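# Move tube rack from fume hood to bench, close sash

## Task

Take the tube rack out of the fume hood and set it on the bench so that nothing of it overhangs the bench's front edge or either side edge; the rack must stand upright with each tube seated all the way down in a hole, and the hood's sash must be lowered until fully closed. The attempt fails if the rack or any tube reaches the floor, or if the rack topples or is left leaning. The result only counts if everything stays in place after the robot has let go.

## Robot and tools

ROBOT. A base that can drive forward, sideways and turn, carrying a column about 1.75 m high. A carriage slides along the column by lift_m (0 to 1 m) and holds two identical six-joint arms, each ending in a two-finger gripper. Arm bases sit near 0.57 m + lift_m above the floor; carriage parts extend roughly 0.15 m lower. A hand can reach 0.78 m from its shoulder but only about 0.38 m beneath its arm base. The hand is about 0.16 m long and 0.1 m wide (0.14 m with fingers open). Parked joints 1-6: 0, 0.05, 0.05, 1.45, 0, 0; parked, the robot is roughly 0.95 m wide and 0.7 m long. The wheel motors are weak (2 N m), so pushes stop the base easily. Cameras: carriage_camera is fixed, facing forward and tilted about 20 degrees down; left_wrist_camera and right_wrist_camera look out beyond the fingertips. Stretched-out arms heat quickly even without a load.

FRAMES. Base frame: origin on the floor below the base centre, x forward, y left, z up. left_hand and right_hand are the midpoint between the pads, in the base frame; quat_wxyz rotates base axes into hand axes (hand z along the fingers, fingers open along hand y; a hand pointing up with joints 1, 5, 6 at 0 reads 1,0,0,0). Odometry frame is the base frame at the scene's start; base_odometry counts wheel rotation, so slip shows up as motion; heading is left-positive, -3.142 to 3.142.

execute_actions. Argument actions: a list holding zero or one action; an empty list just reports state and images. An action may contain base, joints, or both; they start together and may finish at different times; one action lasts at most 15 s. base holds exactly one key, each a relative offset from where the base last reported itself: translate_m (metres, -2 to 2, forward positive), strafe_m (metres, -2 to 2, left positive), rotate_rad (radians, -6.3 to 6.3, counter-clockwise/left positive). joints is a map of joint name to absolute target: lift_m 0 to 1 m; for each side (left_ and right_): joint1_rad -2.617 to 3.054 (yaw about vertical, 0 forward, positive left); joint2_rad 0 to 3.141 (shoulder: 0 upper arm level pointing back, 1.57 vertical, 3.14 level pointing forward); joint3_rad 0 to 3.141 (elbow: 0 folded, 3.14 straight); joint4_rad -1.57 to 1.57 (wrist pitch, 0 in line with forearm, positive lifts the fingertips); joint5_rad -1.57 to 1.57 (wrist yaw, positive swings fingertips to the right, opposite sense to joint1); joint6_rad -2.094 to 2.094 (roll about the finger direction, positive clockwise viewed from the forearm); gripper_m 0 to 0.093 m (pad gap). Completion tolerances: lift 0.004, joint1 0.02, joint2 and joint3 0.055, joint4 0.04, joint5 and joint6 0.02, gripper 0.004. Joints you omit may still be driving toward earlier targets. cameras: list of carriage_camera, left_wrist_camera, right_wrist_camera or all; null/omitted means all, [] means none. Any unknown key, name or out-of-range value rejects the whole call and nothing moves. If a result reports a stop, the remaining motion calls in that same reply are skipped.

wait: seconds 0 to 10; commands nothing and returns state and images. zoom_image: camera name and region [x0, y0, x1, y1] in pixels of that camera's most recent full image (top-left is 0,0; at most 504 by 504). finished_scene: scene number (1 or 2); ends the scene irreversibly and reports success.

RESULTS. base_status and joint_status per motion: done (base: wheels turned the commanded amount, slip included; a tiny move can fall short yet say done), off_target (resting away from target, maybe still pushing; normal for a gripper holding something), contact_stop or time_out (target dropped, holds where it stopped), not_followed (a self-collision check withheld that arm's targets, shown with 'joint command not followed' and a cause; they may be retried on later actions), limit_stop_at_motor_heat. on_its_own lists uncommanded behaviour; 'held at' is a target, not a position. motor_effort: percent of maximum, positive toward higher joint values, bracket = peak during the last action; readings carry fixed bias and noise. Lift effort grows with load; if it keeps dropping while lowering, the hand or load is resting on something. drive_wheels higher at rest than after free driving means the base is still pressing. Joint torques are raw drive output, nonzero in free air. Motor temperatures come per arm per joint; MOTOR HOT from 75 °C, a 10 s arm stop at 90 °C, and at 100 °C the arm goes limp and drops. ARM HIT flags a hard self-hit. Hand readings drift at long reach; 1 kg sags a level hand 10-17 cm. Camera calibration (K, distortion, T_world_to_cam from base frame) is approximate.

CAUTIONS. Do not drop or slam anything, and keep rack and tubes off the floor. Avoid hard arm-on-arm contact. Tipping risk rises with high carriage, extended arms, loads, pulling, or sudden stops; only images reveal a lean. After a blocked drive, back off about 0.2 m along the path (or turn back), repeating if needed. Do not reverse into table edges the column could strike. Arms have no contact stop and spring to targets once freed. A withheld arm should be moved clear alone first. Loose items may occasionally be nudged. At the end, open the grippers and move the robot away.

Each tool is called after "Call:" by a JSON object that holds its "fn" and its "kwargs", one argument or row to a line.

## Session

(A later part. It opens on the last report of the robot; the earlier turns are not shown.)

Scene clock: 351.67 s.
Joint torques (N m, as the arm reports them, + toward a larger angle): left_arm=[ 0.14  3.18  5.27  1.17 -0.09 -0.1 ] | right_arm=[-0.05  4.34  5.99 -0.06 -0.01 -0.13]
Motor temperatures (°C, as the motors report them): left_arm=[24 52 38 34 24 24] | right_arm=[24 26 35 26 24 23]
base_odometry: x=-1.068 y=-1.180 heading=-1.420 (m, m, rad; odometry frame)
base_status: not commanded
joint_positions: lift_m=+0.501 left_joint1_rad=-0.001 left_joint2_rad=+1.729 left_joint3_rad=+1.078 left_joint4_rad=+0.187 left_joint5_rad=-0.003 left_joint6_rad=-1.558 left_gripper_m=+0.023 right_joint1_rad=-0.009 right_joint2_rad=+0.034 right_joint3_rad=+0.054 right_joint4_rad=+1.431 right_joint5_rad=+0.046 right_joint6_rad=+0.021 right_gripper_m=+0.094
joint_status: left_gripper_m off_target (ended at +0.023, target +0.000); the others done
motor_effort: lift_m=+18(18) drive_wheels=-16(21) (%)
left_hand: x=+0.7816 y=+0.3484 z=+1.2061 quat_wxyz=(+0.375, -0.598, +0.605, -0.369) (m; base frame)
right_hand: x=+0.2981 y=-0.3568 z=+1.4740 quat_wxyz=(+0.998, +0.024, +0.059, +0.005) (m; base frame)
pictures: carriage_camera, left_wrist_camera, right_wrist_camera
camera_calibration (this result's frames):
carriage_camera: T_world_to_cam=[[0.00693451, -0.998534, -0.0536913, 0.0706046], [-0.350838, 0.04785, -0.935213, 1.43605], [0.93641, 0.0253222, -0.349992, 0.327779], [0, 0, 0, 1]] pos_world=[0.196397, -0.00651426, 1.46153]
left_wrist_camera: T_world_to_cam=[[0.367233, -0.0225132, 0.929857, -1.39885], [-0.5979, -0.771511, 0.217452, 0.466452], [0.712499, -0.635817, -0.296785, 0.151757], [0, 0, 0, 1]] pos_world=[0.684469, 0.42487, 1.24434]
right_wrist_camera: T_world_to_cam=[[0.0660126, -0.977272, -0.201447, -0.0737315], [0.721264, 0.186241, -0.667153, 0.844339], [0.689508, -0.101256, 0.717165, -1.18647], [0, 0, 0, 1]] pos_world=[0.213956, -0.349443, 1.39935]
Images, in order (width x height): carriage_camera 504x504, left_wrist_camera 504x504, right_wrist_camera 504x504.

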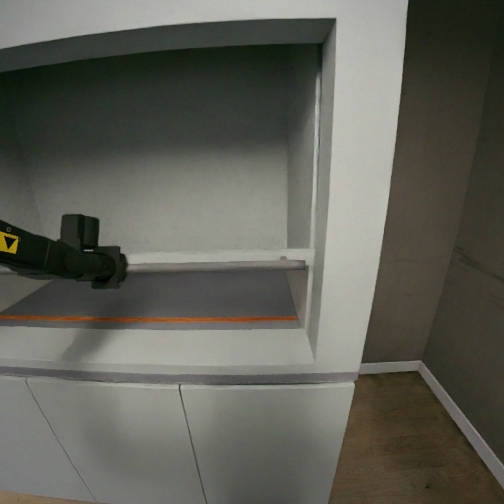

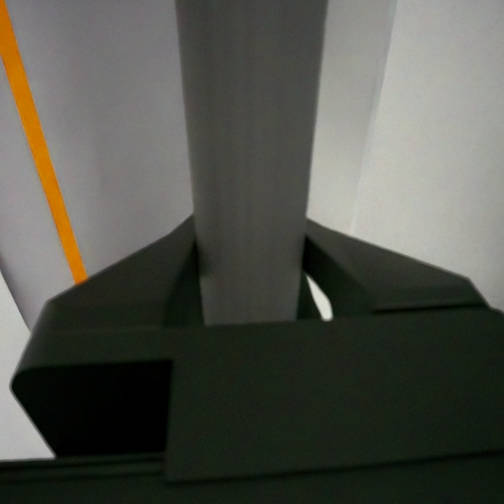

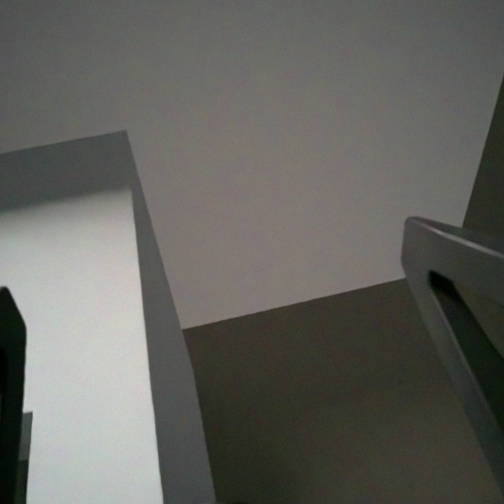

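Call:
{"fn": "execute_actions", "kwargs": {
  "actions": [
    {"joints":{"lift_m":0.25,"left_gripper_m":0.0,"left_joint2_rad":1.95,"left_joint4_rad":0.0}}
  ],
  "cameras": ["carriage_camera"]
}}

Call:
{"fn": "execute_actions", "kwargs": {
  "actions": [
    {"joints":{"lift_m":0.1,"left_gripper_m":0.0}}
  ],
  "cameras": ["carriage_camera"]
}}

Scene clock: 355.23 s.
Joint torques (N m, as the arm reports them, + toward a larger angle): left_arm=[-0.01 10.51  4.16 -0.66 -0.07 -0.02] | right_arm=[-0.04  4.4   6.06 -0.02 -0.01 -0.13]
Motor temperatures (°C, as the motors report them): left_arm=[24 51 38 33 24 24] | right_arm=[24 26 35 26 24 23]
base_odometry: x=-1.068 y=-1.180 heading=-1.419 (m, m, rad; odometry frame)
base_status: not commanded
joint_positions: lift_m=+0.250 left_joint1_rad=-0.001 left_joint2_rad=+1.639 left_joint3_rad=+1.097 left_joint4_rad=+0.310 left_joint5_rad=+0.003 left_joint6_rad=-1.562 left_gripper_m=+0.022 right_joint1_rad=-0.009 right_joint2_rad=+0.034 right_joint3_rad=+0.054 right_joint4_rad=+1.432 right_joint5_rad=+0.046 right_joint6_rad=+0.021 right_gripper_m=+0.094
joint_status: left_joint2_rad off_target (ended at +1.639, target +1.950); left_joint4_rad off_target (ended at +0.310, target +0.000); left_gripper_m off_target (ended at +0.022, target +0.000); the others done
motor_effort: lift_m=+19(20) drive_wheels=-25(25) (%)
left_hand: x=+0.7871 y=+0.3475 z=+1.0377 quat_wxyz=(+0.440, -0.551, +0.558, -0.438) (m; base frame)
right_hand: x=+0.2979 y=-0.3568 z=+1.2238 quat_wxyz=(+0.998, +0.024, +0.059, +0.005) (m; base frame)
pictures: carriage_camera
camera_calibration (this result's frames):
carriage_camera: T_world_to_cam=[[0.00693451, -0.998534, -0.0536913, 0.0571738], [-0.350838, 0.04785, -0.935213, 1.20211], [0.93641, 0.0253222, -0.349992, 0.240229], [0, 0, 0, 1]] pos_world=[0.196397, -0.00651426, 1.21138]
Images, in order (width x height): carriage_camera 504x504.

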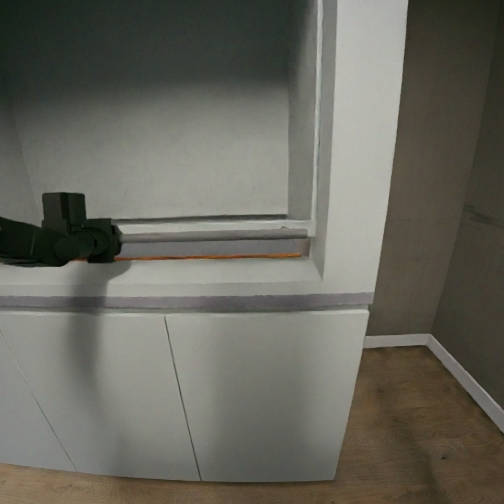

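Scene clock: 356.53 s.
Joint torques (N m, as the arm reports them, + toward a larger angle): left_arm=[ 0.12 10.74 -1.65 -3.01  0.   -0.05] | right_arm=[-0.04  4.35  5.94 -0.04 -0.04 -0.12]
Motor temperatures (°C, as the motors report them): left_arm=[24 51 38 34 24 24] | right_arm=[24 26 35 26 24 23]
base_odometry: x=-1.068 y=-1.180 heading=-1.420 (m, m, rad; odometry frame)
base_status: not commanded
joint_positions: lift_m=+0.100 left_joint1_rad=-0.001 left_joint2_rad=+1.605 left_joint3_rad=+1.179 left_joint4_rad=+0.592 left_joint5_rad=-0.002 left_joint6_rad=-1.563 left_gripper_m=+0.022 right_joint1_rad=-0.009 right_joint2_rad=+0.034 right_joint3_rad=+0.054 right_joint4_rad=+1.432 right_joint5_rad=+0.046 right_joint6_rad=+0.021 right_gripper_m=+0.094
joint_status: left_gripper_m off_target (ended at +0.022, target +0.000); the others done
motor_effort: lift_m=+18(18) drive_wheels=-16(25) (%)
left_hand: x=+0.7885 y=+0.3482 z=+1.0134 quat_wxyz=(+0.542, -0.456, +0.459, -0.537) (m; base frame)
right_hand: x=+0.2979 y=-0.3568 z=+1.0740 quat_wxyz=(+0.998, +0.024, +0.059, +0.005) (m; base frame)
pictures: carriage_camera
camera_calibration (this result's frames):
carriage_camera: T_world_to_cam=[[0.00693451, -0.998534, -0.0536913, 0.0491277], [-0.350838, 0.04785, -0.935213, 1.06196], [0.93641, 0.0253222, -0.349992, 0.187779], [0, 0, 0, 1]] pos_world=[0.196397, -0.00651426, 1.06152]
Images, in order (width x height): carriage_camera 504x504.

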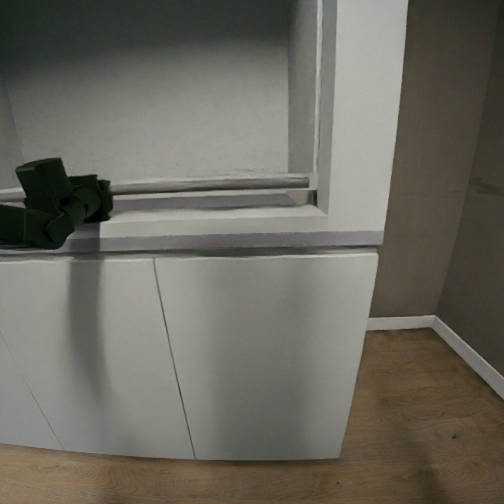

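Call:
{"fn": "execute_actions", "kwargs": {
  "actions": [
    {"joints":{"lift_m":0.22,"left_gripper_m":0.0,"left_joint2_rad":2.3,"left_joint3_rad":1.3,"left_joint4_rad":-0.1}}
  ],
  "cameras": ["carriage_camera","left_wrist_camera"]
}}

Scene clock: 359.67 s.
Joint torques (N m, as the arm reports them, + toward a larger angle): left_arm=[ 0.04 10.14  6.5   2.05 -0.11 -0.1 ] | right_arm=[-0.02  4.57  5.81 -0.04 -0.03 -0.13]
Motor temperatures (°C, as the motors report them): left_arm=[24 51 37 36 24 24] | right_arm=[24 26 35 26 24 23]
base_odometry: x=-1.068 y=-1.180 heading=-1.419 (m, m, rad; odometry frame)
base_status: not commanded
joint_positions: lift_m=+0.220 left_joint1_rad=-0.001 left_joint2_rad=+1.663 left_joint3_rad=+1.317 left_joint4_rad=-0.116 left_joint5_rad=+0.001 left_joint6_rad=-1.558 left_gripper_m=+0.022 right_joint1_rad=-0.009 right_joint2_rad=+0.034 right_joint3_rad=+0.054 right_joint4_rad=+1.432 right_joint5_rad=+0.047 right_joint6_rad=+0.021 right_gripper_m=+0.094
joint_status: left_joint2_rad off_target (ended at +1.663, target +2.300); left_gripper_m off_target (ended at +0.022, target +0.000); the others done
motor_effort: lift_m=+21(28) drive_wheels=-28(33) (%)
left_hand: x=+0.7843 y=+0.3477 z=+1.0024 quat_wxyz=(+0.374, -0.597, +0.606, -0.370) (m; base frame)
right_hand: x=+0.2979 y=-0.3568 z=+1.1936 quat_wxyz=(+0.998, +0.024, +0.059, +0.005) (m; base frame)
pictures: carriage_camera, left_wrist_camera
camera_calibration (this result's frames):
carriage_camera: T_world_to_cam=[[0.00693451, -0.998534, -0.0536913, 0.0555533], [-0.350838, 0.04785, -0.935213, 1.17389], [0.93641, 0.0253222, -0.349992, 0.229665], [0, 0, 0, 1]] pos_world=[0.196397, -0.00651426, 1.1812]
left_wrist_camera: T_world_to_cam=[[0.36538, -0.022556, 0.930585, -1.20969], [-0.601075, -0.769066, 0.217361, 0.513576], [0.710779, -0.638771, -0.294559, 0.0891122], [0, 0, 0, 1]] pos_world=[0.687354, 0.424611, 1.04034]
Images, in order (width x height): carriage_camera 504x504, left_wrist_camera 504x504.

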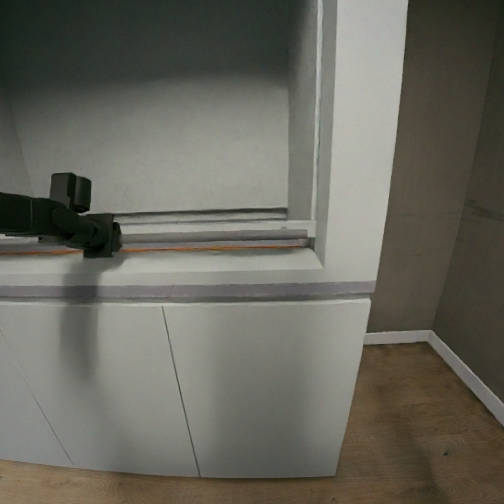

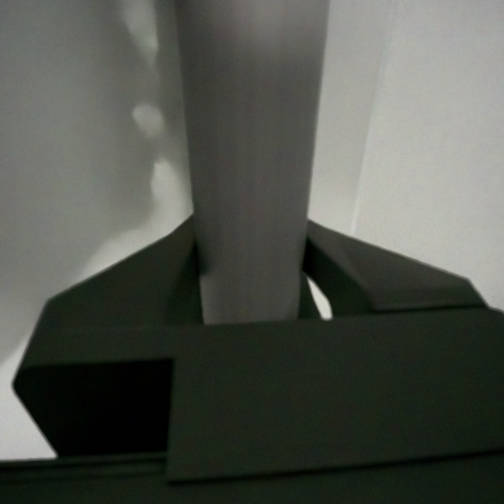

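Call:
{"fn": "execute_actions", "kwargs": {
  "actions": [
    {"joints":{"lift_m":0.15,"left_gripper_m":0.0,"left_joint2_rad":2.3,"left_joint3_rad":1.1,"left_joint4_rad":-0.2}}
  ],
  "cameras": ["carriage_camera","left_wrist_camera"]
}}

Call:
{"fn": "wait", "kwargs": {
  "seconds": 3
}}

Scene clock: 361.73 s.
Joint torques (N m, as the arm reports them, + toward a larger angle): left_arm=[-0.11 10.6  -2.81 -0.65 -0.05 -0.03] | right_arm=[-0.01  4.25  6.02 -0.05 -0.03 -0.16]
Motor temperatures (°C, as the motors report them): left_arm=[24 51 37 35 24 24] | right_arm=[24 26 35 26 24 23]
base_odometry: x=-1.068 y=-1.180 heading=-1.420 (m, m, rad; odometry frame)
base_status: not commanded
joint_positions: lift_m=+0.151 left_joint1_rad=+0.001 left_joint2_rad=+1.600 left_joint3_rad=+1.244 left_joint4_rad=+0.107 left_joint5_rad=+0.002 left_joint6_rad=-1.564 left_gripper_m=+0.022 right_joint1_rad=-0.009 right_joint2_rad=+0.034 right_joint3_rad=+0.054 right_joint4_rad=+1.431 right_joint5_rad=+0.047 right_joint6_rad=+0.021 right_gripper_m=+0.094
joint_status: left_joint2_rad off_target (ended at +1.600, target +2.300); left_joint3_rad off_target (ended at +1.244, target +1.100); left_joint4_rad off_target (ended at +0.107, target -0.200); left_gripper_m off_target (ended at +0.022, target +0.000); the others done
motor_effort: lift_m=+17(18) drive_wheels=-16(28) (%)
left_hand: x=+0.7854 y=+0.3485 z=+0.9803 quat_wxyz=(+0.435, -0.556, +0.561, -0.433) (m; base frame)
right_hand: x=+0.2980 y=-0.3568 z=+1.1240 quat_wxyz=(+0.998, +0.024, +0.059, +0.005) (m; base frame)
pictures: carriage_camera, left_wrist_camera
camera_calibration (this result's frames):
carriage_camera: T_world_to_cam=[[0.00693451, -0.998534, -0.0536913, 0.0518152], [-0.350838, 0.04785, -0.935213, 1.10877], [0.93641, 0.0253222, -0.349992, 0.205298], [0, 0, 0, 1]] pos_world=[0.196397, -0.00651426, 1.11157]
left_wrist_camera: T_world_to_cam=[[0.160591, -0.0161962, 0.986888, -1.08607], [-0.631748, -0.769912, 0.0901658, 0.66874], [0.758356, -0.637945, -0.133873, -0.112874], [0, 0, 0, 1]] pos_world=[0.682488, 0.425273, 0.996425]
Images, in order (width x height): carriage_camera 504x504, left_wrist_camera 504x504.

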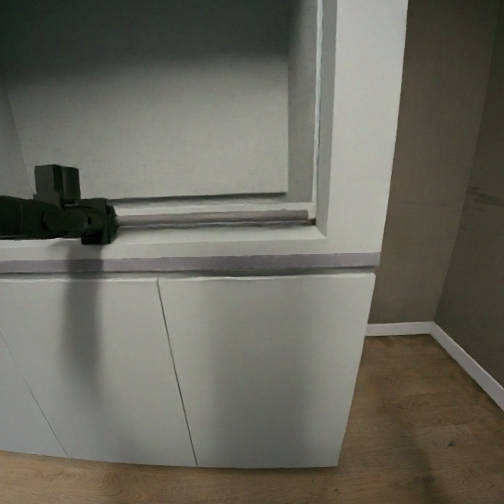

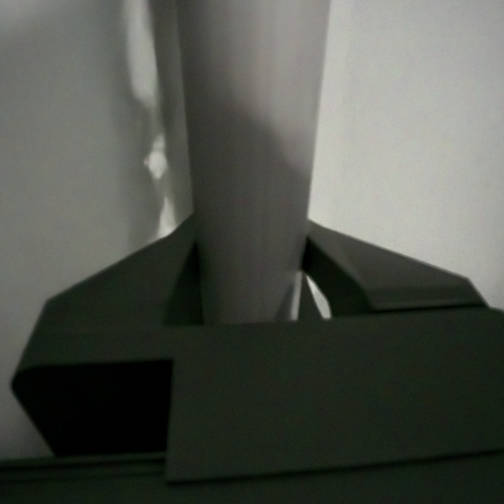

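Scene clock: 364.73 s.
Joint torques (N m, as the arm reports them, + toward a larger angle): left_arm=[-0.18 10.51 -2.55 -0.62 -0.09 -0.05] | right_arm=[ 0.1   4.46  6.03 -0.02 -0.03 -0.12]
Motor temperatures (°C, as the motors report them): left_arm=[24 51 37 35 24 24] | right_arm=[24 26 35 26 24 23]
base_odometry: x=-1.068 y=-1.180 heading=-1.420 (m, m, rad; odometry frame)
base_status: not commanded
joint_positions: lift_m=+0.151 left_joint1_rad=+0.001 left_joint2_rad=+1.600 left_joint3_rad=+1.244 left_joint4_rad=+0.107 left_joint5_rad=+0.002 left_joint6_rad=-1.564 left_gripper_m=+0.022 right_joint1_rad=-0.009 right_joint2_rad=+0.034 right_joint3_rad=+0.054 right_joint4_rad=+1.431 right_joint5_rad=+0.047 right_joint6_rad=+0.021 right_gripper_m=+0.094
joint_status: left_joint2_rad off_target (ended at +1.600, target +2.300); left_joint3_rad off_target (ended at +1.244, target +1.100); left_joint4_rad off_target (ended at +0.107, target -0.200); left_gripper_m off_target (ended at +0.022, target +0.000); the others done
motor_effort: lift_m=+17(18) drive_wheels=-17(28) (%)
left_hand: x=+0.7854 y=+0.3485 z=+0.9803 quat_wxyz=(+0.435, -0.556, +0.561, -0.433) (m; base frame)
right_hand: x=+0.2980 y=-0.3568 z=+1.1240 quat_wxyz=(+0.998, +0.024, +0.059, +0.005) (m; base frame)
wait: 3.00 s; at rest by 0.27 s
pictures: carriage_camera, left_wrist_camera, right_wrist_camera
camera_calibration (this result's frames):
carriage_camera: T_world_to_cam=[[0.00693451, -0.998534, -0.0536913, 0.0518152], [-0.350838, 0.04785, -0.935213, 1.10877], [0.93641, 0.0253222, -0.349992, 0.205298], [0, 0, 0, 1]] pos_world=[0.196397, -0.00651426, 1.11157]
left_wrist_camera: T_world_to_cam=[[0.160591, -0.0161962, 0.986888, -1.08607], [-0.631748, -0.769912, 0.0901658, 0.66874], [0.758356, -0.637945, -0.133873, -0.112874], [0, 0, 0, 1]] pos_world=[0.682488, 0.425273, 0.996425]
right_wrist_camera: T_world_to_cam=[[0.0660457, -0.9772, -0.201788, -0.143884], [0.721529, 0.186459, -0.666805, 0.61056], [0.689227, -0.101556, 0.717392, -0.935722], [0, 0, 0, 1]] pos_world=[0.213891, -0.349476, 1.04937]
Images, in order (width x height): carriage_camera 504x504, left_wrist_camera 504x504, right_wrist_camera 504x504.

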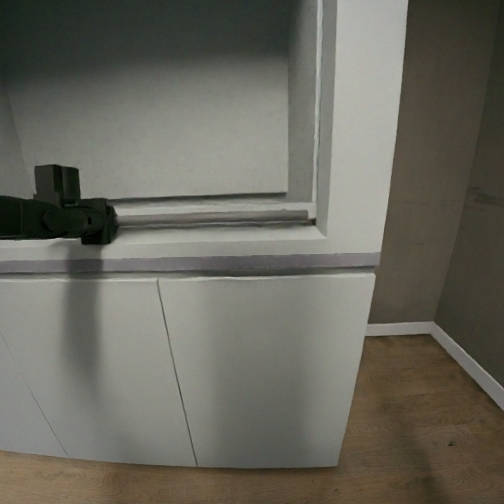

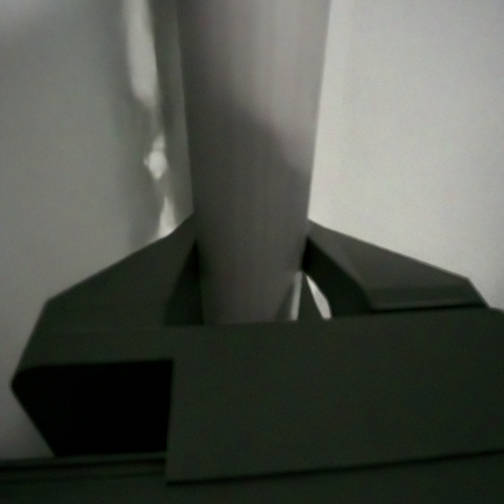

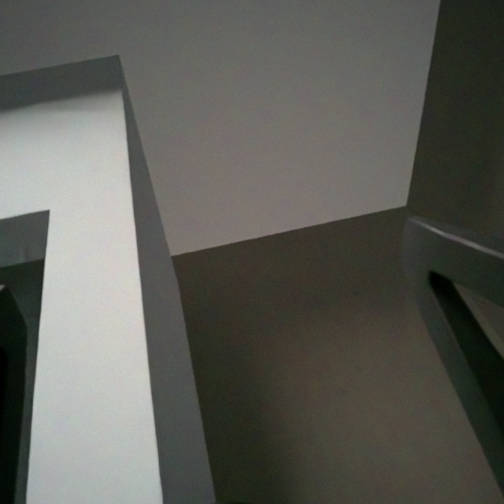

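Call:
{"fn": "execute_actions", "kwargs": {
  "actions": [
    {"joints":{"lift_m":0.25,"left_gripper_m":0.05,"left_joint2_rad":1.66,"left_joint3_rad":1.2,"left_joint4_rad":0.1}}
  ],
  "cameras": []
}}

Call:
{"fn": "execute_actions", "kwargs": {
  "actions": [
    {"base":{"translate_m":-0.15}}
  ]
}}

Scene clock: 367.23 s.
Joint torques (N m, as the arm reports them, + toward a larger angle): left_arm=[-0.1  -9.42  7.71  3.05 -0.09 -0.05] | right_arm=[ 0.06  4.35  5.99 -0.02  0.   -0.16]
Motor temperatures (°C, as the motors report them): left_arm=[24 51 36 35 24 24] | right_arm=[24 26 35 26 24 23]
base_odometry: x=-1.068 y=-1.180 heading=-1.420 (m, m, rad; odometry frame)
base_status: not commanded
joint_positions: lift_m=+0.250 left_joint1_rad=+0.001 left_joint2_rad=+1.657 left_joint3_rad=+1.195 left_joint4_rad=-0.042 left_joint5_rad=+0.003 left_joint6_rad=-1.563 left_gripper_m=+0.050 right_joint1_rad=-0.009 right_joint2_rad=+0.034 right_joint3_rad=+0.054 right_joint4_rad=+1.431 right_joint5_rad=+0.047 right_joint6_rad=+0.021 right_gripper_m=+0.094
joint_status: left_joint4_rad off_target (ended at -0.042, target +0.100); the others done
motor_effort: lift_m=+23(27) drive_wheels=-13(30) (%)
left_hand: x=+0.7731 y=+0.3483 z=+0.9943 quat_wxyz=(+0.360, -0.606, +0.612, -0.359) (m; base frame)
right_hand: x=+0.2981 y=-0.3568 z=+1.2234 quat_wxyz=(+0.998, +0.024, +0.059, +0.005) (m; base frame)
pictures: none
No camera images: the call's "cameras" was empty. Leave "cameras" out to get every camera's image.

Scene clock: 369.07 s.
Joint torques (N m, as the arm reports them, + toward a larger angle): left_arm=[-0.07 -9.5   7.57  2.07 -0.12 -0.02] | right_arm=[-0.03  4.32  6.03 -0.04 -0.02 -0.13]
Motor temperatures (°C, as the motors report them): left_arm=[24 51 37 35 24 24] | right_arm=[24 26 35 26 24 23]
base_odometry: x=-1.091 y=-1.032 heading=-1.419 (m, m, rad; odometry frame)
base_status: done
joint_positions: lift_m=+0.250 left_joint1_rad=+0.001 left_joint2_rad=+1.658 left_joint3_rad=+1.195 left_joint4_rad=+0.086 left_joint5_rad=+0.003 left_joint6_rad=-1.564 left_gripper_m=+0.050 right_joint1_rad=-0.009 right_joint2_rad=+0.034 right_joint3_rad=+0.054 right_joint4_rad=+1.431 right_joint5_rad=+0.047 right_joint6_rad=+0.021 right_gripper_m=+0.094
joint_status: not commanded
on_its_own: left_joint4_rad moved +0.129 to your old target +0.100
motor_effort: lift_m=+23(23) drive_wheels=-6(26) (%)
left_hand: x=+0.7866 y=+0.3483 z=+1.0225 quat_wxyz=(+0.398, -0.582, +0.587, -0.397) (m; base frame)
right_hand: x=+0.2980 y=-0.3568 z=+1.2234 quat_wxyz=(+0.998, +0.024, +0.059, +0.005) (m; base frame)
pictures: carriage_camera, left_wrist_camera, right_wrist_camera
camera_calibration (this result's frames):
carriage_camera: T_world_to_cam=[[0.00693451, -0.998534, -0.0536913, 0.0571516], [-0.350838, 0.04785, -0.935213, 1.20172], [0.93641, 0.0253222, -0.349992, 0.240084], [0, 0, 0, 1]] pos_world=[0.196397, -0.00651426, 1.21096]
left_wrist_camera: T_world_to_cam=[[0.284309, -0.0160132, 0.958599, -1.19643], [-0.61605, -0.769174, 0.169864, 0.571465], [0.73461, -0.638839, -0.228548, 0.00751351], [0, 0, 0, 1]] pos_world=[0.686687, 0.425198, 1.05154]
right_wrist_camera: T_world_to_cam=[[0.0660457, -0.9772, -0.201788, -0.123828], [0.721529, 0.186459, -0.666805, 0.676834], [0.689227, -0.101556, 0.717392, -1.00702], [0, 0, 0, 1]] pos_world=[0.213891, -0.349476, 1.14876]
Images, in order (width x height): carriage_camera 504x504, left_wrist_camera 504x504, right_wrist_camera 504x504.

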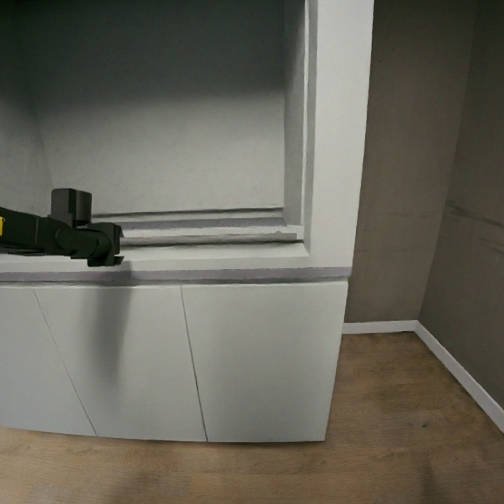

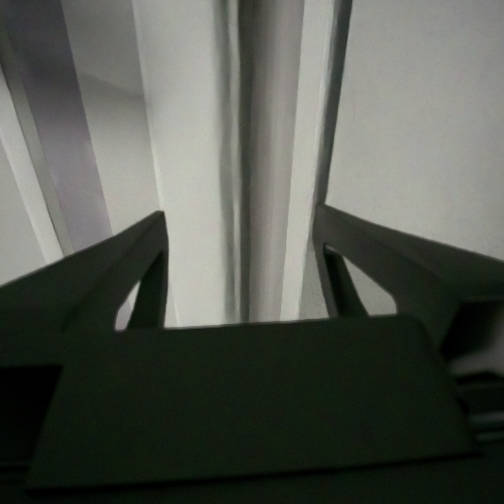

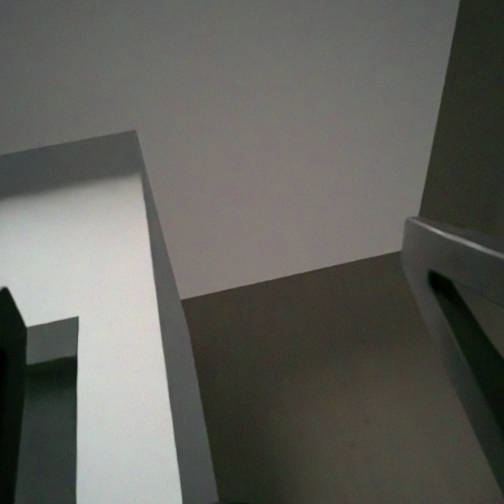

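Call:
{"fn": "execute_actions", "kwargs": {
  "actions": [
    {"joints":{"lift_m":0.33,"left_gripper_m":0.0,"left_joint2_rad":1.8,"left_joint3_rad":1.1,"left_joint4_rad":-0.1}}
  ],
  "cameras": []
}}

Call:
{"fn": "execute_actions", "kwargs": {
  "actions": [
    {"base":{"translate_m":0.16}}
  ],
  "cameras": ["left_wrist_camera"]
}}

Call:
{"fn": "execute_actions", "kwargs": {
  "actions": [
    {"joints":{"lift_m":0.15,"left_joint2_rad":2.2}}
  ]
}}

Scene clock: 372.50 s.
Joint torques (N m, as the arm reports them, + toward a larger angle): left_arm=[  0.02 -10.3    6.4    1.58  -0.1   -0.02] | right_arm=[-0.02  4.41  6.09 -0.04 -0.07 -0.16]
Motor temperatures (°C, as the motors report them): left_arm=[24 51 37 35 24 24] | right_arm=[24 26 35 26 24 23]
base_odometry: x=-1.091 y=-1.032 heading=-1.419 (m, m, rad; odometry frame)
base_status: not commanded
joint_positions: lift_m=+0.330 left_joint1_rad=+0.001 left_joint2_rad=+1.803 left_joint3_rad=+1.105 left_joint4_rad=-0.100 left_joint5_rad=+0.003 left_joint6_rad=-1.564 left_gripper_m=+0.001 right_joint1_rad=-0.009 right_joint2_rad=+0.034 right_joint3_rad=+0.054 right_joint4_rad=+1.431 right_joint5_rad=+0.047 right_joint6_rad=+0.021 right_gripper_m=+0.094
joint_status: all done
motor_effort: lift_m=+24(29) drive_wheels=-4(6) (%)
left_hand: x=+0.7476 y=+0.3483 z=+0.9548 quat_wxyz=(+0.266, -0.653, +0.657, -0.267) (m; base frame)
right_hand: x=+0.2980 y=-0.3568 z=+1.3033 quat_wxyz=(+0.998, +0.024, +0.059, +0.005) (m; base frame)
pictures: none
No camera images: the call's "cameras" was empty. Leave "cameras" out to get every camera's image.

Scene clock: 374.20 s.
Joint torques (N m, as the arm reports them, + toward a larger angle): left_arm=[ 0.   -9.56  7.96  3.16 -0.17 -0.09] | right_arm=[-0.05  4.5   5.9   0.02 -0.01 -0.16]
Motor temperatures (°C, as the motors report them): left_arm=[24 51 37 36 24 24] | right_arm=[24 26 35 26 24 23]
base_odometry: x=-1.069 y=-1.173 heading=-1.418 (m, m, rad; odometry frame)
base_status: translate_m contact_stop (by the wheels' count: +0.143 of +0.160)
joint_positions: lift_m=+0.330 left_joint1_rad=+0.001 left_joint2_rad=+1.799 left_joint3_rad=+1.076 left_joint4_rad=-0.329 left_joint5_rad=+0.004 left_joint6_rad=-1.564 left_gripper_m=+0.001 right_joint1_rad=-0.009 right_joint2_rad=+0.034 right_joint3_rad=+0.054 right_joint4_rad=+1.429 right_joint5_rad=+0.047 right_joint6_rad=+0.021 right_gripper_m=+0.094
joint_status: not commanded
motor_effort: lift_m=+24(24) drive_wheels=-3(33) (%)
left_hand: x=+0.6940 y=+0.3482 z=+0.9120 quat_wxyz=(+0.181, -0.681, +0.686, -0.182) (m; base frame)
right_hand: x=+0.2987 y=-0.3568 z=+1.3033 quat_wxyz=(+0.998, +0.024, +0.061, +0.005) (m; base frame)
pictures: left_wrist_camera
camera_calibration (this result's frames):
left_wrist_camera: T_world_to_cam=[[0.821331, -0.0152416, 0.570248, -1.08292], [-0.374278, -0.768796, 0.518525, 0.0472038], [0.430502, -0.639312, -0.637141, 0.634038], [0, 0, 0, 1]] pos_world=[0.634152, 0.425133, 0.997031]
Images, in order (width x height): left_wrist_camera 504x504.

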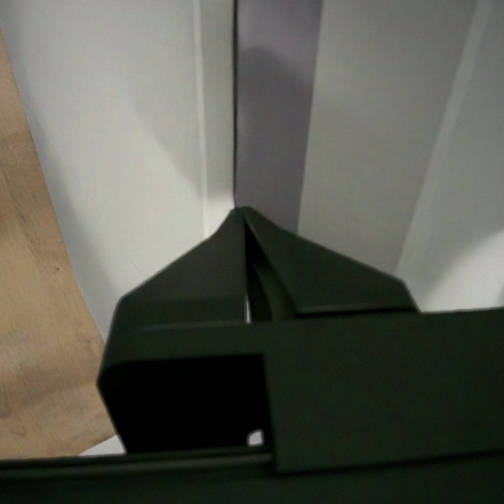

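not run: a stop came earlier in this reply.

Too low. Back off, raise, retry.

Call:
{"fn": "execute_actions", "kwargs": {
  "actions": [
    {"base":{"translate_m":-0.15},"joints":{"lift_m":0.45}}
  ],
  "cameras": []
}}

Call:
{"fn": "execute_actions", "kwargs": {
  "actions": [
    {"base":{"translate_m":0.17}}
  ],
  "cameras": ["left_wrist_camera"]
}}

Call:
{"fn": "execute_actions", "kwargs": {
  "actions": [
    {"joints":{"lift_m":0.25,"left_joint2_rad":2.2}}
  ]
}}

Scene clock: 377.23 s.
Joint torques (N m, as the arm reports them, + toward a larger angle): left_arm=[ -0.05 -10.35   7.12   1.6   -0.13  -0.04] | right_arm=[-0.05  4.55  6.1  -0.04 -0.05 -0.11]
Motor temperatures (°C, as the motors report them): left_arm=[24 51 37 37 24 24] | right_arm=[24 26 35 26 24 23]
base_odometry: x=-1.092 y=-1.025 heading=-1.417 (m, m, rad; odometry frame)
base_status: done
joint_positions: lift_m=+0.450 left_joint1_rad=+0.001 left_joint2_rad=+1.802 left_joint3_rad=+1.094 left_joint4_rad=-0.104 left_joint5_rad=+0.003 left_joint6_rad=-1.565 left_gripper_m=+0.001 right_joint1_rad=-0.009 right_joint2_rad=+0.034 right_joint3_rad=+0.054 right_joint4_rad=+1.431 right_joint5_rad=+0.047 right_joint6_rad=+0.021 right_gripper_m=+0.094
joint_status: all done
motor_effort: lift_m=+23(29) drive_wheels=-4(33) (%)
left_hand: x=+0.7436 y=+0.3483 z=+1.0703 quat_wxyz=(+0.262, -0.655, +0.659, -0.262) (m; base frame)
right_hand: x=+0.2982 y=-0.3569 z=+1.4234 quat_wxyz=(+0.998, +0.024, +0.060, +0.005) (m; base frame)
pictures: none
No camera images: the call's "cameras" was empty. Leave "cameras" out to get every camera's image.

Scene clock: 379.17 s.
Joint torques (N m, as the arm reports them, + toward a larger angle): left_arm=[  0.04 -10.31   7.14   1.64  -0.12  -0.05] | right_arm=[-0.04  4.37  5.9  -0.06 -0.02 -0.13]
Motor temperatures (°C, as the motors report them): left_arm=[24 50 37 36 24 24] | right_arm=[24 26 35 26 24 23]
base_odometry: x=-1.066 y=-1.193 heading=-1.417 (m, m, rad; odometry frame)
base_status: done
joint_positions: lift_m=+0.450 left_joint1_rad=+0.001 left_joint2_rad=+1.802 left_joint3_rad=+1.094 left_joint4_rad=-0.104 left_joint5_rad=+0.003 left_joint6_rad=-1.565 left_gripper_m=+0.001 right_joint1_rad=-0.009 right_joint2_rad=+0.034 right_joint3_rad=+0.054 right_joint4_rad=+1.431 right_joint5_rad=+0.047 right_joint6_rad=+0.021 right_gripper_m=+0.094
joint_status: not commanded
motor_effort: lift_m=+23(23) drive_wheels=+7(30) (%)
left_hand: x=+0.7436 y=+0.3484 z=+1.0703 quat_wxyz=(+0.262, -0.655, +0.659, -0.262) (m; base frame)
right_hand: x=+0.2982 y=-0.3569 z=+1.4234 quat_wxyz=(+0.998, +0.024, +0.060, +0.005) (m; base frame)
pictures: left_wrist_camera
camera_calibration (this result's frames):
left_wrist_camera: T_world_to_cam=[[0.662584, -0.0146546, 0.748845, -1.28729], [-0.48578, -0.769408, 0.414765, 0.177985], [0.570089, -0.63859, -0.516916, 0.480935], [0, 0, 0, 1]] pos_world=[0.665221, 0.425198, 1.13876]
Images, in order (width x height): left_wrist_camera 504x504.

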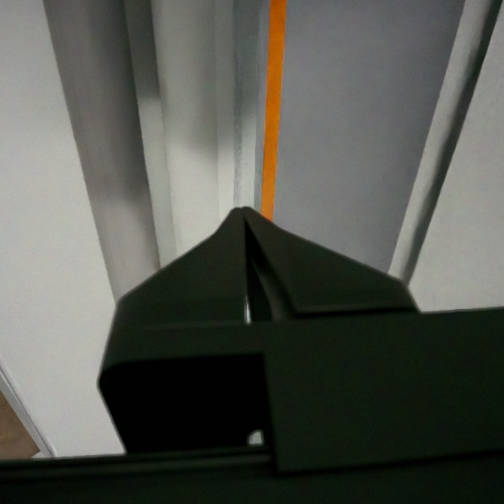

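Scene clock: 380.50 s.
Joint torques (N m, as the arm reports them, + toward a larger angle): left_arm=[-0.07  9.97  1.23  1.33 -0.1  -0.09] | right_arm=[-0.09  4.41  5.88 -0.05 -0.01 -0.14]
Motor temperatures (°C, as the motors report them): left_arm=[24 50 37 36 24 24] | right_arm=[24 26 35 26 24 23]
base_odometry: x=-1.066 y=-1.193 heading=-1.417 (m, m, rad; odometry frame)
base_status: not commanded
joint_positions: lift_m=+0.251 left_joint1_rad=+0.000 left_joint2_rad=+1.686 left_joint3_rad=+1.185 left_joint4_rad=-0.039 left_joint5_rad=+0.002 left_joint6_rad=-1.558 left_gripper_m=+0.001 right_joint1_rad=-0.009 right_joint2_rad=+0.034 right_joint3_rad=+0.054 right_joint4_rad=+1.434 right_joint5_rad=+0.047 right_joint6_rad=+0.021 right_gripper_m=+0.094
joint_status: left_joint2_rad off_target (ended at +1.685, target +2.200); the others done
motor_effort: lift_m=+15(18) drive_wheels=+18(23) (%)
left_hand: x=+0.7739 y=+0.3479 z=+0.9775 quat_wxyz=(+0.350, -0.611, +0.620, -0.347) (m; base frame)
right_hand: x=+0.2975 y=-0.3568 z=+1.2243 quat_wxyz=(+0.998, +0.024, +0.058, +0.005) (m; base frame)
pictures: carriage_camera, left_wrist_camera, right_wrist_camera
camera_calibration (this result's frames):
carriage_camera: T_world_to_cam=[[0.00693451, -0.998534, -0.0536913, 0.0571955], [-0.350838, 0.04785, -0.935213, 1.20249], [0.93641, 0.0253222, -0.349992, 0.240371], [0, 0, 0, 1]] pos_world=[0.196397, -0.00651426, 1.21178]
left_wrist_camera: T_world_to_cam=[[0.436272, -0.0222106, 0.899541, -1.20735], [-0.582629, -0.768807, 0.263589, 0.453345], [0.685719, -0.639095, -0.34835, 0.161378], [0, 0, 0, 1]] pos_world=[0.680204, 0.424855, 1.02278]
right_wrist_camera: T_world_to_cam=[[0.0665073, -0.977204, -0.201618, -0.123956], [0.723053, 0.186446, -0.665156, 0.675349], [0.687584, -0.101542, 0.71897, -1.00871], [0, 0, 0, 1]] pos_world=[0.213504, -0.349473, 1.14945]
Images, in order (width x height): carriage_camera 504x504, left_wrist_camera 504x504, right_wrist_camera 504x504.

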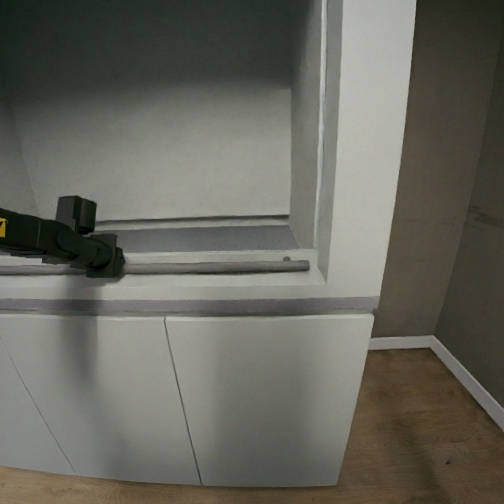

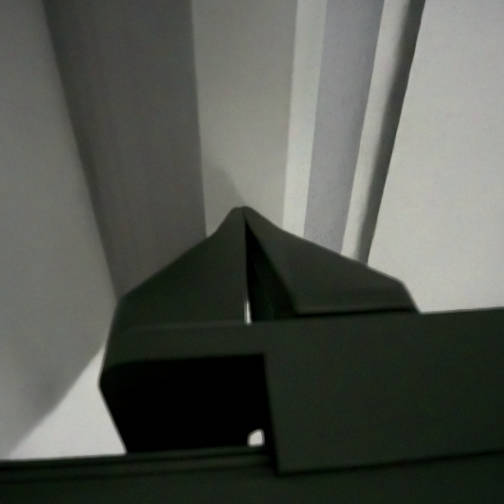

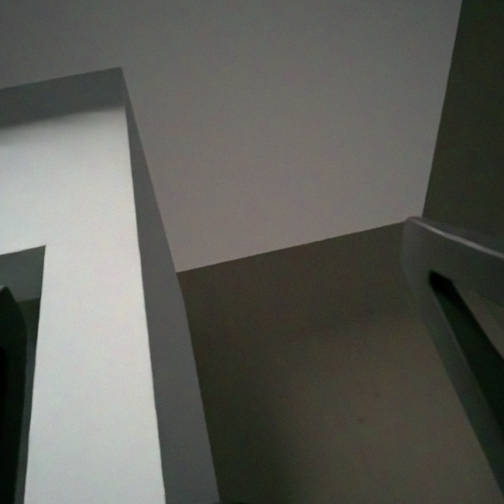

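Call:
{"fn": "execute_actions", "kwargs": {
  "actions": [
    {"joints":{"lift_m":0.14,"left_joint2_rad":2.2,"left_joint4_rad":-0.25}}
  ],
  "cameras": ["carriage_camera"]
}}

Call:
{"fn": "execute_actions", "kwargs": {
  "actions": [
    {"joints":{"lift_m":0.33,"left_joint2_rad":1.75,"left_joint4_rad":0}}
  ],
  "cameras": []
}}

Call:
{"fn": "execute_actions", "kwargs": {
  "actions": [
    {"base":{"translate_m":-0.4}}
  ],
  "cameras": ["carriage_camera"]
}}

Scene clock: 382.93 s.
Joint torques (N m, as the arm reports them, + toward a larger angle): left_arm=[ 0.05 11.25 -1.   -1.11 -0.09  0.01] | right_arm=[-0.05  4.46  5.88 -0.03 -0.02 -0.15]
Motor temperatures (°C, as the motors report them): left_arm=[24 51 37 36 24 24] | right_arm=[24 26 35 26 24 23]
base_odometry: x=-1.066 y=-1.193 heading=-1.417 (m, m, rad; odometry frame)
base_status: not commanded
joint_positions: lift_m=+0.141 left_joint1_rad=+0.000 left_joint2_rad=+1.551 left_joint3_rad=+1.221 left_joint4_rad=+0.113 left_joint5_rad=+0.002 left_joint6_rad=-1.566 left_gripper_m=+0.001 right_joint1_rad=-0.009 right_joint2_rad=+0.034 right_joint3_rad=+0.054 right_joint4_rad=+1.433 right_joint5_rad=+0.047 right_joint6_rad=+0.021 right_gripper_m=+0.094
joint_status: left_joint2_rad off_target (ended at +1.551, target +2.200); left_joint4_rad off_target (ended at +0.113, target -0.250); the others done
motor_effort: lift_m=+17(17) drive_wheels=+18(18) (%)
left_hand: x=+0.7751 y=+0.3479 z=+0.9846 quat_wxyz=(+0.443, -0.549, +0.553, -0.443) (m; base frame)
right_hand: x=+0.2976 y=-0.3568 z=+1.1141 quat_wxyz=(+0.998, +0.024, +0.059, +0.005) (m; base frame)
pictures: carriage_camera
camera_calibration (this result's frames):
carriage_camera: T_world_to_cam=[[0.00693451, -0.998534, -0.0536913, 0.0512783], [-0.350838, 0.04785, -0.935213, 1.09942], [0.93641, 0.0253222, -0.349992, 0.201799], [0, 0, 0, 1]] pos_world=[0.196397, -0.00651426, 1.10157]
Images, in order (width x height): carriage_camera 504x504.

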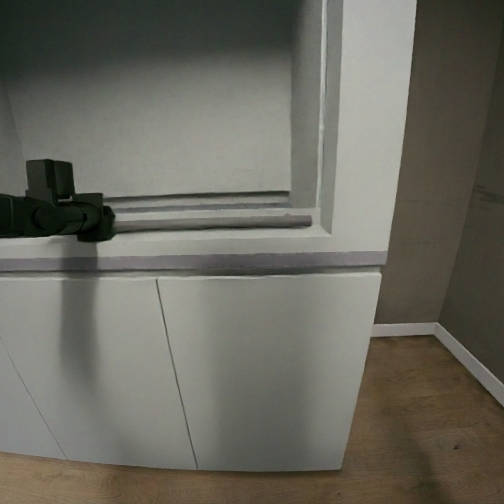

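Scene clock: 384.23 s.
Joint torques (N m, as the arm reports them, + toward a larger angle): left_arm=[ 0.03 -8.98  5.58  1.71 -0.08  0.02] | right_arm=[-0.03  4.31  5.99 -0.02 -0.02 -0.16]
Motor temperatures (°C, as the motors report them): left_arm=[24 50 37 36 24 24] | right_arm=[24 26 35 26 24 23]
base_odometry: x=-1.066 y=-1.193 heading=-1.417 (m, m, rad; odometry frame)
base_status: not commanded
joint_positions: lift_m=+0.330 left_joint1_rad=+0.000 left_joint2_rad=+1.736 left_joint3_rad=+1.121 left_joint4_rad=+0.015 left_joint5_rad=+0.000 left_joint6_rad=-1.566 left_gripper_m=+0.001 right_joint1_rad=-0.009 right_joint2_rad=+0.034 right_joint3_rad=+0.054 right_joint4_rad=+1.431 right_joint5_rad=+0.047 right_joint6_rad=+0.021 right_gripper_m=+0.094
joint_status: all done
motor_effort: lift_m=+24(26) drive_wheels=+6(19) (%)
left_hand: x=+0.7699 y=+0.3483 z=+1.0143 quat_wxyz=(+0.330, -0.624, +0.627, -0.329) (m; base frame)
right_hand: x=+0.2981 y=-0.3568 z=+1.3033 quat_wxyz=(+0.998, +0.024, +0.059, +0.005) (m; base frame)
pictures: none
No camera images: the call's "cameras" was empty. Leave "cameras" out to get every camera's image.

Scene clock: 387.03 s.
Joint torques (N m, as the arm reports them, + toward a larger angle): left_arm=[-0.07 -8.76  5.63  1.71 -0.08  0.  ] | right_arm=[-0.03  4.43  6.03  0.   -0.02 -0.14]
Motor temperatures (°C, as the motors report them): left_arm=[24 50 37 36 24 24] | right_arm=[24 26 36 26 24 23]
base_odometry: x=-1.127 y=-0.798 heading=-1.417 (m, m, rad; odometry frame)
base_status: done
joint_positions: lift_m=+0.330 left_joint1_rad=+0.000 left_joint2_rad=+1.736 left_joint3_rad=+1.121 left_joint4_rad=+0.011 left_joint5_rad=+0.000 left_joint6_rad=-1.566 left_gripper_m=+0.001 right_joint1_rad=-0.009 right_joint2_rad=+0.034 right_joint3_rad=+0.054 right_joint4_rad=+1.432 right_joint5_rad=+0.047 right_joint6_rad=+0.021 right_gripper_m=+0.094
joint_status: not commanded
motor_effort: lift_m=+24(24) drive_wheels=-4(38) (%)
left_hand: x=+0.7693 y=+0.3483 z=+1.0136 quat_wxyz=(+0.329, -0.625, +0.628, -0.328) (m; base frame)
right_hand: x=+0.2978 y=-0.3568 z=+1.3034 quat_wxyz=(+0.998, +0.024, +0.059, +0.005) (m; base frame)
pictures: carriage_camera
camera_calibration (this result's frames):
carriage_camera: T_world_to_cam=[[0.00693451, -0.998534, -0.0536913, 0.0614435], [-0.350838, 0.04785, -0.935213, 1.27648], [0.93641, 0.0253222, -0.349992, 0.268061], [0, 0, 0, 1]] pos_world=[0.196397, -0.00651426, 1.2909]
Images, in order (width x height): carriage_camera 504x504.

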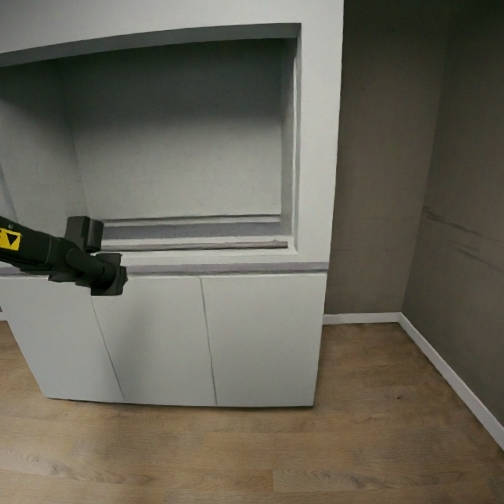

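Looks bottomed out.

Call:
{"fn": "finished_scene", "kwargs": {
  "scene": 1
}}

The scene is finished: the task was done.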